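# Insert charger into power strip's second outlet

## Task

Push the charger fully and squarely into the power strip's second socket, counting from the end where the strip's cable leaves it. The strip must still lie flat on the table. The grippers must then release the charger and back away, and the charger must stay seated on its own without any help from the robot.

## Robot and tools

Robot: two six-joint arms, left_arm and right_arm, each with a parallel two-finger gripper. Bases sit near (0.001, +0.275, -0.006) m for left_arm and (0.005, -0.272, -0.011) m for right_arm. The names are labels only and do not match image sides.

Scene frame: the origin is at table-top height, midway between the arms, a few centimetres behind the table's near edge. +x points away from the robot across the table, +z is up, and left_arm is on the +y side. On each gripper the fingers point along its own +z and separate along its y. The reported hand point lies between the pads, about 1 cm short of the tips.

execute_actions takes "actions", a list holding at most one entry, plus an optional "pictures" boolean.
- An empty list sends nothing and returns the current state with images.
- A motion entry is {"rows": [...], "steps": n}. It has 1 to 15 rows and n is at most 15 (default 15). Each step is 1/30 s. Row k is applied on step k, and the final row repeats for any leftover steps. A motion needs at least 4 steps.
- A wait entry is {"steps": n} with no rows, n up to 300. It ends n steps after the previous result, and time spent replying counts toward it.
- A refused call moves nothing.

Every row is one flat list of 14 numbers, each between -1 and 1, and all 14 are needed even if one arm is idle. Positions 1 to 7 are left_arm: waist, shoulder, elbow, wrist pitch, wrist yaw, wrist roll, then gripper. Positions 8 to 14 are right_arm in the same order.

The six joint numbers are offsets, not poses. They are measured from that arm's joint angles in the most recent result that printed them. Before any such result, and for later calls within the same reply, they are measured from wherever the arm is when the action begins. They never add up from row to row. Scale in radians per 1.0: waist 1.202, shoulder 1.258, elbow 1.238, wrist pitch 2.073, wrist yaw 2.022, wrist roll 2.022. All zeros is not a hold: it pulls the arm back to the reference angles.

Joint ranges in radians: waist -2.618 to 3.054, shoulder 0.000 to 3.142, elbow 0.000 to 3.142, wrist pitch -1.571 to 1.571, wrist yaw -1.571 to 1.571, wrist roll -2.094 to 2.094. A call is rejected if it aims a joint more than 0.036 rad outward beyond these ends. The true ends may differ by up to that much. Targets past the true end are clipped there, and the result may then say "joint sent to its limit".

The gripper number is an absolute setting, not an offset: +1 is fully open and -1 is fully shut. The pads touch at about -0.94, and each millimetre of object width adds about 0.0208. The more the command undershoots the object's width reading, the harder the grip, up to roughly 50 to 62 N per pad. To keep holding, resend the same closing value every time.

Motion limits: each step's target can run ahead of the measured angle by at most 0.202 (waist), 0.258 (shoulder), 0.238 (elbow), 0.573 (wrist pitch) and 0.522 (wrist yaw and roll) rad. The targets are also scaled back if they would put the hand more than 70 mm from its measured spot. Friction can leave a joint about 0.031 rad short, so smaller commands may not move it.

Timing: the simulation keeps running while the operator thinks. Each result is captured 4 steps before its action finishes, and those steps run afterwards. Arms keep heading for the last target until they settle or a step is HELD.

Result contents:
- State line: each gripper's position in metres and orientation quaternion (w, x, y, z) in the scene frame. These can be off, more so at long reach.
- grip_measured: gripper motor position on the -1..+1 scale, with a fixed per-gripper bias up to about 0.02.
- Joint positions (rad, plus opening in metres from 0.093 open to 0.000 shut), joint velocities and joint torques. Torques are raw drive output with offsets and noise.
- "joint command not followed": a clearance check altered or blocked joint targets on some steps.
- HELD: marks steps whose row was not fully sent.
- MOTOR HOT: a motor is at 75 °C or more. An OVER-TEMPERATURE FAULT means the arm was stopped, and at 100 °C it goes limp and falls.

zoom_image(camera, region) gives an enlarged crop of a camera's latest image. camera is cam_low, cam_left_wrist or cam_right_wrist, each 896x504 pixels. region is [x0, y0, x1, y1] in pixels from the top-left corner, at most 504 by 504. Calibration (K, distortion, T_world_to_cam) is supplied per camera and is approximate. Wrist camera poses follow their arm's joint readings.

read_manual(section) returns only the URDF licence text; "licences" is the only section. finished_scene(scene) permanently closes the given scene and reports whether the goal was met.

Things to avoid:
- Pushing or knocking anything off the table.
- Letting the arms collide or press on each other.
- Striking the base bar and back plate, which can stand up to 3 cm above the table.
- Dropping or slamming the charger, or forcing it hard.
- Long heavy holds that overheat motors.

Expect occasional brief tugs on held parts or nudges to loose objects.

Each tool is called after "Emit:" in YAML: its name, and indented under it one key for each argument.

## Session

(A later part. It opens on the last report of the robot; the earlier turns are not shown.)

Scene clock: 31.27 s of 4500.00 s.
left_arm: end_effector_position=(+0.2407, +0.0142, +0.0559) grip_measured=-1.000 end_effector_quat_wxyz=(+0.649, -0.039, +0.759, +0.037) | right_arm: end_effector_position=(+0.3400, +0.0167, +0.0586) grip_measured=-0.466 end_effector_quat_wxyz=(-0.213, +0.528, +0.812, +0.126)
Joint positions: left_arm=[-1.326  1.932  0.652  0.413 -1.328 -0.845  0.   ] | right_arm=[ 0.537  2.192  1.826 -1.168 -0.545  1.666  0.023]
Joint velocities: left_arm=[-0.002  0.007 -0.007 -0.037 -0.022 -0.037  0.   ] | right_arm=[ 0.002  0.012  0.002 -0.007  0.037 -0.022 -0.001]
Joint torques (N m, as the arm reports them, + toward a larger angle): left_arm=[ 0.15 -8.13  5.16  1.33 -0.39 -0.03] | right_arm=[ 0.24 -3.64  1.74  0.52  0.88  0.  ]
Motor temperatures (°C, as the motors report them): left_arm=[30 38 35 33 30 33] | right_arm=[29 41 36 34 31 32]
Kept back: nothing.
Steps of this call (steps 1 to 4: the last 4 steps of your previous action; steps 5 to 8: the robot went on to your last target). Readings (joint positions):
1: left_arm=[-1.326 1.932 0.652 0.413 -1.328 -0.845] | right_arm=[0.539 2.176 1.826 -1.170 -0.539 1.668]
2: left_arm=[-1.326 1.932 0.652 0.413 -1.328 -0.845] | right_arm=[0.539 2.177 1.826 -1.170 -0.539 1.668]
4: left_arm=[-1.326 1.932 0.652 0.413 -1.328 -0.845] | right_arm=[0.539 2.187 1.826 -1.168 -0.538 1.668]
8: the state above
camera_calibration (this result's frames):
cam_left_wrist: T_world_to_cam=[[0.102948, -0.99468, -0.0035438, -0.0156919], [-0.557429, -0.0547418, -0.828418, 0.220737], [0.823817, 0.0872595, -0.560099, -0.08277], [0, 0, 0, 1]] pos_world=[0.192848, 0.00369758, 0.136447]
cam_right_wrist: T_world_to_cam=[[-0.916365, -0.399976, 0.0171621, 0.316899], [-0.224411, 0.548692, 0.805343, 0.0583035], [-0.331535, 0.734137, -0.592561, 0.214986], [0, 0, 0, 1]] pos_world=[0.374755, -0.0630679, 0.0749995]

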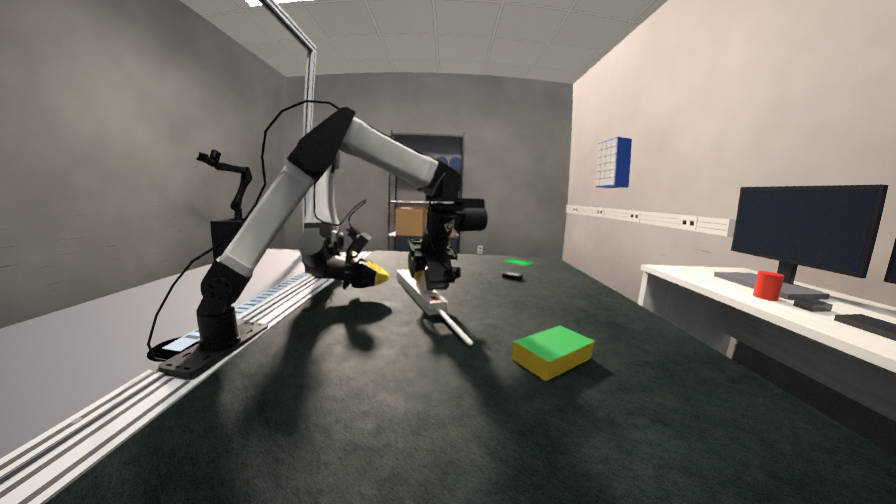

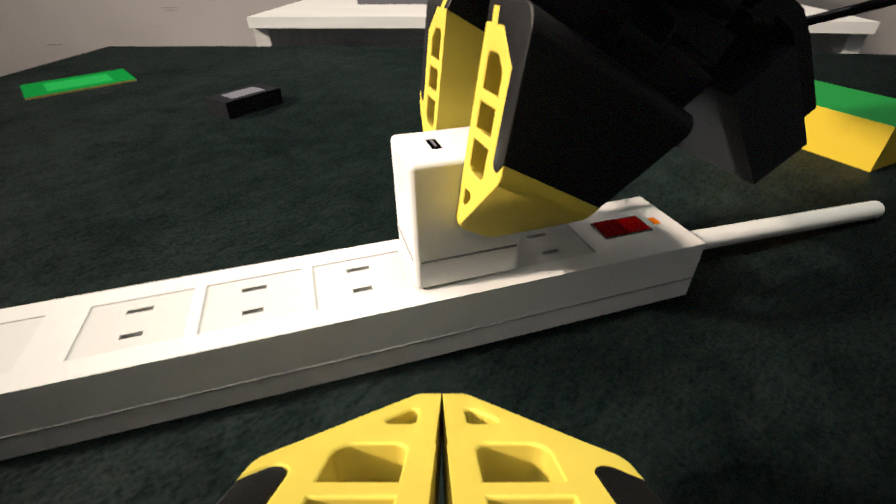

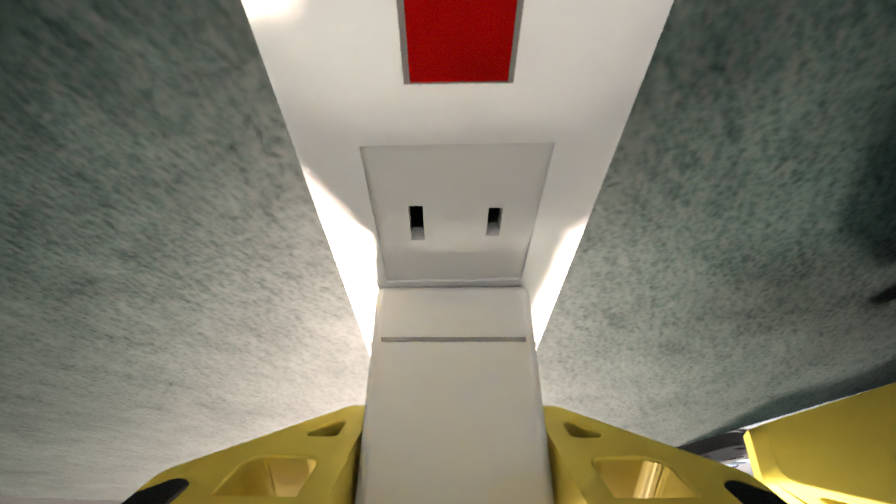

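Emit:
execute_actions:
  actions:
    - {"rows": [[0,0,0,0,0,0,-1, 0,0.07,-0.04,0.004,0.07,0,-0.6],[0,0,0,0,0,0,-1, 0,0.07,-0.038,0.004,0.078,0,-0.6],[0,0,0,0,0,0,-1, 0,0.069,-0.037,0.004,0.086,0,-0.6],[0,0,0,0,0,0,-1, 0,0.068,-0.036,0.004,0.094,0,-0.6]], "steps": 8}

Emit:
execute_actions:
  actions:
    - {"steps": 5}
  pictures: true

Emit:
zoom_image:
  camera: "cam_left_wrist"
  region: [390, 230, 530, 310]

Scene clock: 32.53 s of 4500.00 s.
left_arm: end_effector_position=(+0.2407, +0.0142, +0.0559) grip_measured=-1.000 end_effector_quat_wxyz=(+0.649, -0.039, +0.759, +0.037) | right_arm: end_effector_position=(+0.3402, +0.0164, +0.0583) grip_measured=-0.466 end_effector_quat_wxyz=(-0.212, +0.528, +0.813, +0.125)
Joint positions: left_arm=[-1.326  1.932  0.652  0.413 -1.328 -0.845  0.   ] | right_arm=[ 0.537  2.192  1.826 -1.168 -0.542  1.666  0.023]
Joint velocities: left_arm=[ 0.017 -0.007  0.007 -0.007  0.007  0.066  0.   ] | right_arm=[ 0.007  0.002  0.002 -0.007  0.037  0.007 -0.001]
Joint torques (N m, as the arm reports them, + toward a larger angle): left_arm=[ 0.15 -8.1   5.15  1.32 -0.39 -0.04] | right_arm=[ 0.19 -5.06  3.04  0.55  1.4  -0.01]
Motor temperatures (°C, as the motors report them): left_arm=[30 38 35 33 30 33] | right_arm=[29 41 36 34 31 32]
Steps of this call (steps 1 to 30: the robot went on to your last target; steps 31 to 34: nothing new was sent; steps 35 to 38: the first 4 steps of this action). Readings (joint positions):
35: left_arm=[-1.326 1.932 0.652 0.413 -1.328 -0.845] | right_arm=[0.537 2.192 1.826 -1.168 -0.545 1.666]
36: left_arm=[-1.326 1.932 0.652 0.413 -1.328 -0.845] | right_arm=[0.537 2.192 1.826 -1.168 -0.545 1.666]
38: the state above

Scene clock: 32.70 s of 4500.00 s.
left_arm: end_effector_position=(+0.2407, +0.0142, +0.0559) grip_measured=-1.000 end_effector_quat_wxyz=(+0.649, -0.039, +0.759, +0.037) | right_arm: end_effector_position=(+0.3402, +0.0164, +0.0583) grip_measured=-0.466 end_effector_quat_wxyz=(-0.212, +0.528, +0.813, +0.125)
Joint positions: left_arm=[-1.326  1.932  0.652  0.413 -1.328 -0.845  0.   ] | right_arm=[ 0.537  2.192  1.826 -1.168 -0.542  1.666  0.023]
Joint velocities: left_arm=[ 0.012  0.007 -0.007 -0.051 -0.051 -0.066  0.   ] | right_arm=[ 0.007 -0.017  0.002 -0.037 -0.022 -0.066  0.   ]
Joint torques (N m, as the arm reports them, + toward a larger angle): left_arm=[ 0.18 -8.12  5.12  1.32 -0.4  -0.03] | right_arm=[ 0.15 -5.    3.01  0.55  1.41 -0.01]
Motor temperatures (°C, as the motors report them): left_arm=[30 38 35 33 30 33] | right_arm=[29 41 36 34 31 32]
Kept back: nothing.
Steps of this call (steps 1 to 4: the last 4 steps of your previous action; step 5: the robot went on to your last target). Readings (joint positions):
1: left_arm=[-1.326 1.932 0.652 0.413 -1.328 -0.845] | right_arm=[0.537 2.192 1.826 -1.168 -0.542 1.666]
2: left_arm=[-1.326 1.932 0.652 0.413 -1.328 -0.845] | right_arm=[0.537 2.192 1.826 -1.168 -0.542 1.666]
4: left_arm=[-1.326 1.932 0.652 0.413 -1.328 -0.845] | right_arm=[0.537 2.192 1.826 -1.168 -0.542 1.666]
5: the state above
camera_calibration (this result's frames):
cam_left_wrist: T_world_to_cam=[[0.102948, -0.99468, -0.0035438, -0.0156919], [-0.557429, -0.0547418, -0.828418, 0.220737], [0.823817, 0.0872595, -0.560099, -0.08277], [0, 0, 0, 1]] pos_world=[0.192848, 0.00369758, 0.136447]
cam_right_wrist: T_world_to_cam=[[-0.916282, -0.400185, 0.0167272, 0.316946], [-0.225732, 0.550444, 0.803777, 0.0592211], [-0.330867, 0.73271, -0.594696, 0.215096], [0, 0, 0, 1]] pos_world=[0.374948, -0.063364, 0.0750148]

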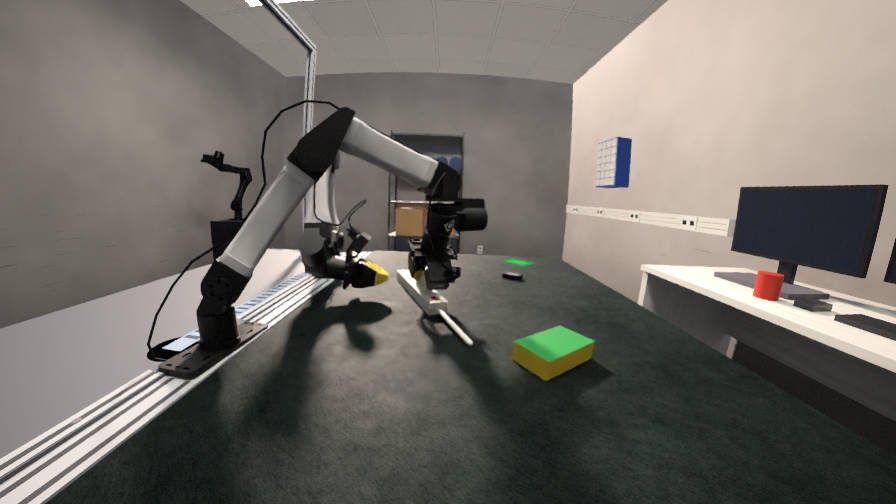

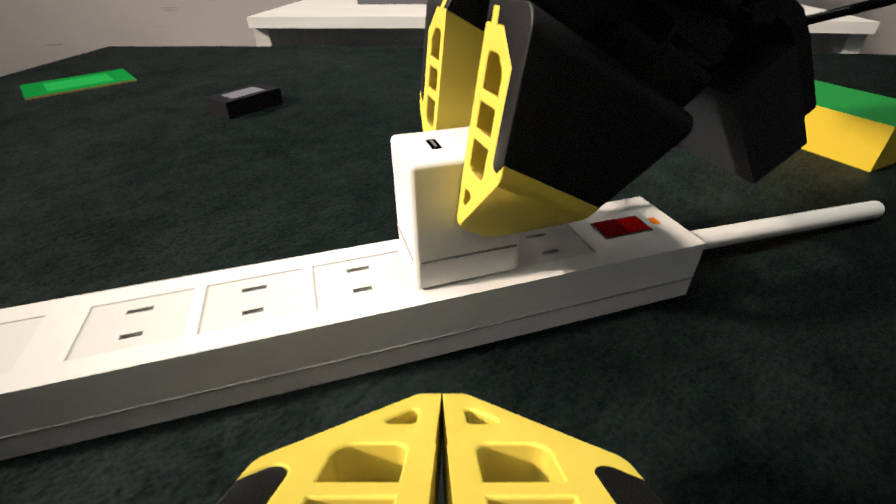

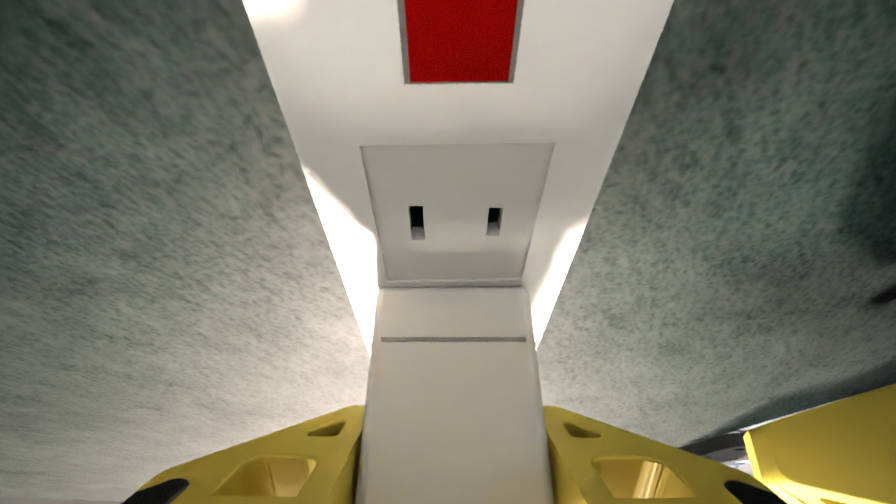

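Region (390, 230, 530, 310) of cam_left_wrist's 896x504 image, scaled by 3.600, with more detail than that image has; it fills the top 288 rows of this view, and the rest is white.

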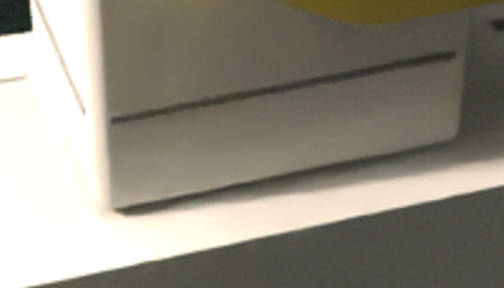

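Emit:
execute_actions:
  actions:
    - {"rows": [[0,-0.01,-0.004,-0.004,0,0,-1, 0,0.05,-0.027,0.003,0.07,0,-0.6],[0,-0.025,-0.01,-0.009,0,0,-1, 0,0.03,-0.016,0.002,0.042,0,-0.6],[0,-0.045,-0.018,-0.016,0,0,-1, 0,0.012,-0.006,0.001,0.018,0,-0.5],[0,-0.07,-0.028,-0.025,0,0,-1, 0,0.0,0,0,0.003,0,-0.38],[0,-0.10,-0.04,-0.036,0,0,-1, 0,0.0,0,0,0,0,-0.22],[0,-0.13,-0.052,-0.047,0,0,-1, 0,0.0,0,0,0,0,-0.05],[0,-0.165,-0.066,-0.06,0,0,-1, 0,-0.004,0,0,0,0,0.12],[0,-0.20,-0.08,-0.072,0,0,-1, 0,-0.012,0,0,0,0,0.28],[0,-0.235,-0.094,-0.085,0,0,-1, 0,-0.024,0,0,0,0,0.42],[0,-0.27,-0.108,-0.098,0,0,-1, 0,-0.038,0,0,0,0,0.5],[0,-0.30,-0.12,-0.109,0,0,-1, 0,-0.054,0,0,0,0,0.5],[0,-0.33,-0.132,-0.12,0,0,-1, 0,-0.072,0,0,0,0,0.5],[0,-0.355,-0.142,-0.129,0,0,-1, 0,-0.09,0,0,0,0,0.5],[0,-0.378,-0.151,-0.137,0,0,-1, 0,-0.108,0,0,0,0,0.5],[0,-0.395,-0.158,-0.143,0,0,-1, 0,-0.125,0,0,0,0,0.5]], "steps": 15}

Scene clock: 33.47 s of 4500.00 s.
left_arm: end_effector_position=(+0.2313, +0.0422, +0.1064) grip_measured=-1.000 end_effector_quat_wxyz=(+0.654, -0.060, +0.754, +0.010) | right_arm: end_effector_position=(+0.3406, +0.0178, +0.0652) grip_measured=+0.487 end_effector_quat_wxyz=(-0.211, +0.526, +0.813, +0.133)
Joint positions: left_arm=[-1.326  1.638  0.555  0.287 -1.325 -0.845  0.   ] | right_arm=[ 0.537  2.177  1.827 -1.167 -0.548  1.666  0.069]
Joint velocities: left_arm=[-0.017 -1.292 -0.437 -0.564 -0.007 -0.037  0.   ] | right_arm=[ 0.002 -0.159 -0.012 -0.022  0.022  0.007  0.023]
Joint torques (N m, as the arm reports them, + toward a larger angle): left_arm=[ 0.03 -6.49  3.83  1.22 -0.39 -0.03] | right_arm=[  0.18 -14.61   6.5    0.45  -0.43  -0.02]
Motor temperatures (°C, as the motors report them): left_arm=[30 38 35 33 30 33] | right_arm=[29 41 36 34 31 32]
Steps of this call (steps 1 to 12: the robot went on to your last target; steps 13 to 23: the first 11 steps of this action). Readings (joint positions):
13: left_arm=[-1.326 1.932 0.652 0.413 -1.328 -0.845] | right_arm=[0.537 2.190 1.826 -1.168 -0.543 1.666]
14: left_arm=[-1.326 1.930 0.652 0.411 -1.328 -0.845] | right_arm=[0.537 2.188 1.827 -1.168 -0.545 1.666]
16: left_arm=[-1.326 1.912 0.650 0.396 -1.326 -0.845] | right_arm=[0.537 2.186 1.827 -1.168 -0.548 1.666]
20: left_arm=[-1.326 1.776 0.602 0.342 -1.325 -0.845] | right_arm=[0.537 2.186 1.827 -1.167 -0.548 1.666]
23: the state above

Emit:
execute_actions:
  actions:
    - {"rows": [[0,-0.175,-0.086,-0.087,0,0,-1, -0.005,-0.128,0,0,0,0,0.5],[0,-0.195,-0.094,-0.095,0,0,-1, -0.015,-0.146,0,0,0,0,0.5],[0,-0.217,-0.103,-0.103,0,0,-1, -0.032,-0.166,0,0,0,0,0.5],[0,-0.24,-0.112,-0.112,0,0,-1, -0.056,-0.187,0,0,0,0,0.5],[0,-0.262,-0.121,-0.12,0,0,-1, -0.086,-0.208,0,0,0,0,0.5],[0,-0.283,-0.13,-0.128,0,0,-1, -0.12,-0.228,0,0,0,0,0.5],[0,-0.302,-0.138,-0.135,0,0,-1, -0.156,-0.246,0,0,0,0,0.5],[0,-0.318,-0.145,-0.141,0,0,-1, -0.192,-0.262,0,0,0,0,0.5],[0,-0.331,-0.15,-0.146,0,0,-1, -0.226,-0.276,0,0,0,0,0.5],[0,-0.34,-0.154,-0.15,0,0,-1, -0.256,-0.287,0,0,0,0,0.5],[0,-0.346,-0.156,-0.152,0,0,-1, -0.282,-0.294,0,0,0,0,0.5],[0,-0.348,-0.157,-0.153,0,0,-1, -0.302,-0.298,0,0,0,0,0.5],[0,-0.348,-0.157,-0.153,0,0,-1, -0.315,-0.30,0,0,0,0,0.5],[0,-0.348,-0.157,-0.153,0,0,-1, -0.322,-0.30,0,0,0,0,0.5]], "steps": 15}

Emit:
execute_actions:
  actions:
    - {"steps": 8}
  pictures: true

Emit:
zoom_image:
  camera: "cam_low"
  region: [380, 240, 480, 330]

Scene clock: 34.57 s of 4500.00 s.
left_arm: end_effector_position=(+0.2127, +0.1067, +0.1352) grip_measured=-1.000 end_effector_quat_wxyz=(+0.653, -0.052, +0.756, +0.019) | right_arm: end_effector_position=(+0.3876, -0.0724, +0.2059) grip_measured=+0.498 end_effector_quat_wxyz=(-0.096, +0.575, +0.759, +0.291)
Joint positions: left_arm=[-1.326  1.235  0.392  0.022 -1.326 -0.845  0.   ] | right_arm=[ 0.283  1.847  1.827 -1.165 -0.554  1.666  0.069]
Joint velocities: left_arm=[-0.012 -0.369 -0.144 -0.344 -0.022  0.022  0.   ] | right_arm=[-1.414 -0.667  0.002 -0.007 -0.022 -0.022  0.   ]
Joint torques (N m, as the arm reports them, + toward a larger angle): left_arm=[ 0.28 -3.5   5.31  1.32 -0.36 -0.05] | right_arm=[ 0.2  -9.09  7.05  1.19 -0.41 -0.04]
Motor temperatures (°C, as the motors report them): left_arm=[30 38 35 33 30 33] | right_arm=[29 41 36 34 31 32]
Steps of this call (steps 1 to 4: the last 4 steps of your previous action; steps 5 to 22: the robot went on to your last target; steps 23 to 33: the first 11 steps of this action). Readings (joint positions):
23: left_arm=[-1.326 1.446 0.478 0.124 -1.326 -0.845] | right_arm=[0.537 2.026 1.827 -1.167 -0.548 1.666]
24: left_arm=[-1.326 1.440 0.475 0.121 -1.326 -0.845] | right_arm=[0.537 2.025 1.827 -1.167 -0.548 1.666]
26: left_arm=[-1.326 1.403 0.458 0.105 -1.326 -0.845] | right_arm=[0.530 2.012 1.827 -1.167 -0.548 1.666]
30: left_arm=[-1.326 1.292 0.413 0.056 -1.326 -0.845] | right_arm=[0.427 1.925 1.827 -1.167 -0.553 1.666]
33: the state above

Scene clock: 34.83 s of 4500.00 s.
left_arm: end_effector_position=(+0.2113, +0.1122, +0.1332) grip_measured=-1.000 end_effector_quat_wxyz=(+0.650, -0.043, +0.758, +0.030) | right_arm: end_effector_position=(+0.4046, -0.1282, +0.2281) grip_measured=+0.498 end_effector_quat_wxyz=(-0.055, +0.617, +0.719, +0.315)
Joint positions: left_arm=[-1.326  1.217  0.383 -0.016 -1.326 -0.845  0.   ] | right_arm=[ 0.144  1.796  1.827 -1.164 -0.546  1.666  0.069]
Joint velocities: left_arm=[-0.012 -0.002 -0.002 -0.081 -0.037 -0.022  0.   ] | right_arm=[ 0.042 -0.022 -0.002 -0.037  0.007 -0.051 -0.001]
Joint torques (N m, as the arm reports them, + toward a larger angle): left_arm=[ 0.14 -4.26  5.26  1.22 -0.38 -0.03] | right_arm=[ 0.42 -8.38  6.99  1.34 -0.48 -0.04]
Motor temperatures (°C, as the motors report them): left_arm=[30 38 35 33 30 33] | right_arm=[29 41 36 34 31 32]
Kept back: nothing.
Steps of this call (steps 1 to 4: the last 4 steps of your previous action; steps 5 to 8: the robot went on to your last target). Readings (joint positions):
1: left_arm=[-1.326 1.225 0.387 0.014 -1.326 -0.845] | right_arm=[0.236 1.827 1.827 -1.164 -0.553 1.666]
2: left_arm=[-1.326 1.219 0.385 0.006 -1.326 -0.845] | right_arm=[0.196 1.812 1.827 -1.164 -0.552 1.666]
4: left_arm=[-1.326 1.217 0.383 -0.005 -1.326 -0.845] | right_arm=[0.147 1.797 1.827 -1.164 -0.547 1.666]
8: the state above
camera_calibration (this result's frames):
cam_left_wrist: T_world_to_cam=[[0.101202, -0.994783, 0.0128278, 0.083341], [-0.555096, -0.0671622, -0.82907, 0.274768], [0.825607, 0.0767825, -0.558997, -0.0231723], [0, 0, 0, 1]] pos_world=[0.16322, 0.103139, 0.21378]
cam_right_wrist: T_world_to_cam=[[-0.920804, -0.0280371, -0.389016, 0.457346], [-0.338431, 0.553211, 0.761198, 0.0725354], [0.193866, 0.832569, -0.518888, 0.226475], [0, 0, 0, 1]] pos_world=[0.401769, -0.215861, 0.240216]

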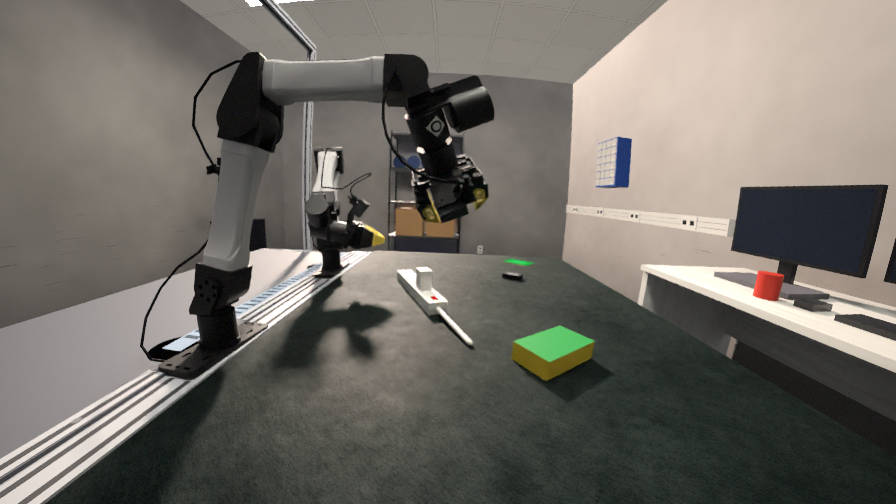

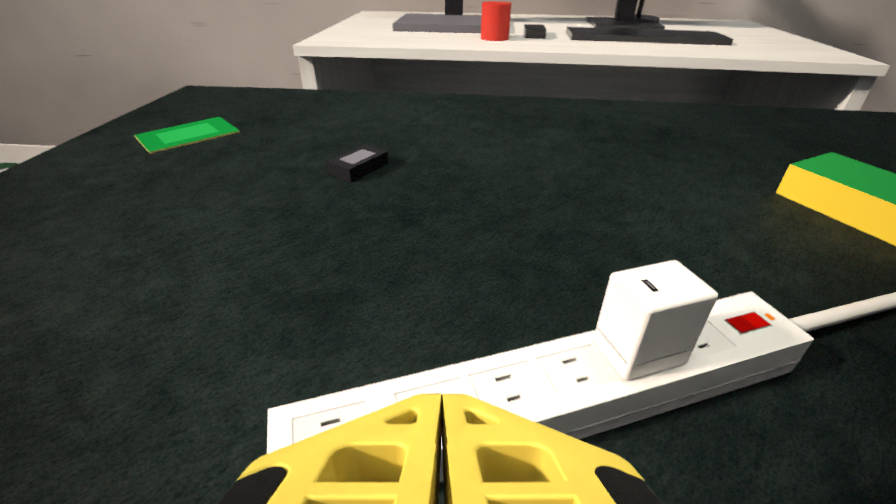

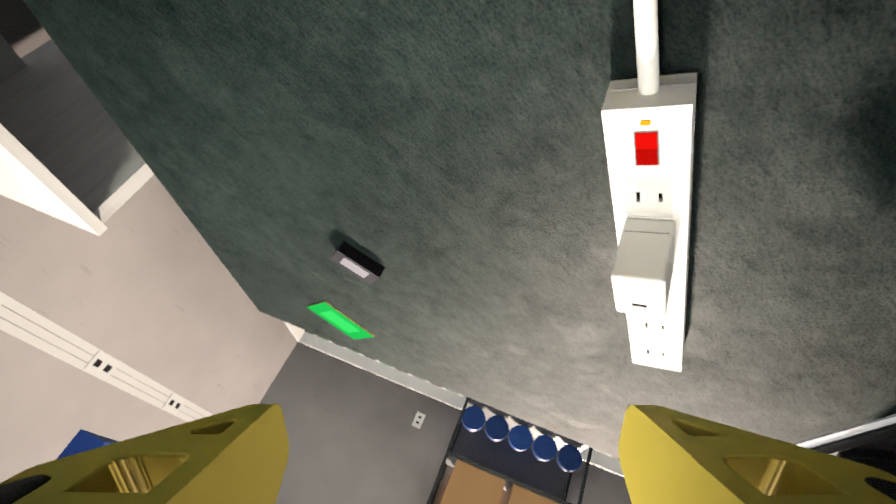

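Region (380, 240, 480, 330) of cam_low's 896x504 image, scaled by 5.040, with more detail than that image has; it fills the top 454 rows of this view, and the rest is white.

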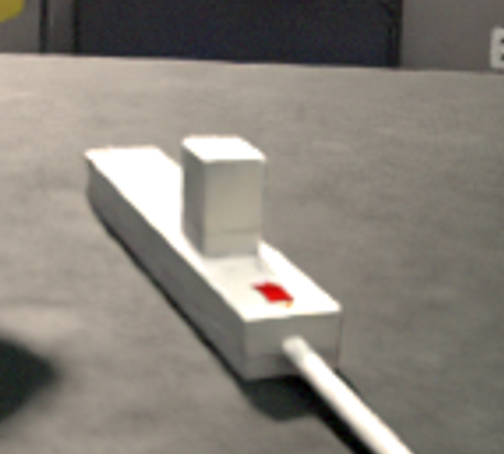

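The charger is seated in outlet 2, the strip is flat, and both arms are clear.

Emit:
finished_scene:
  scene: 2

The scene is finished: the task was done.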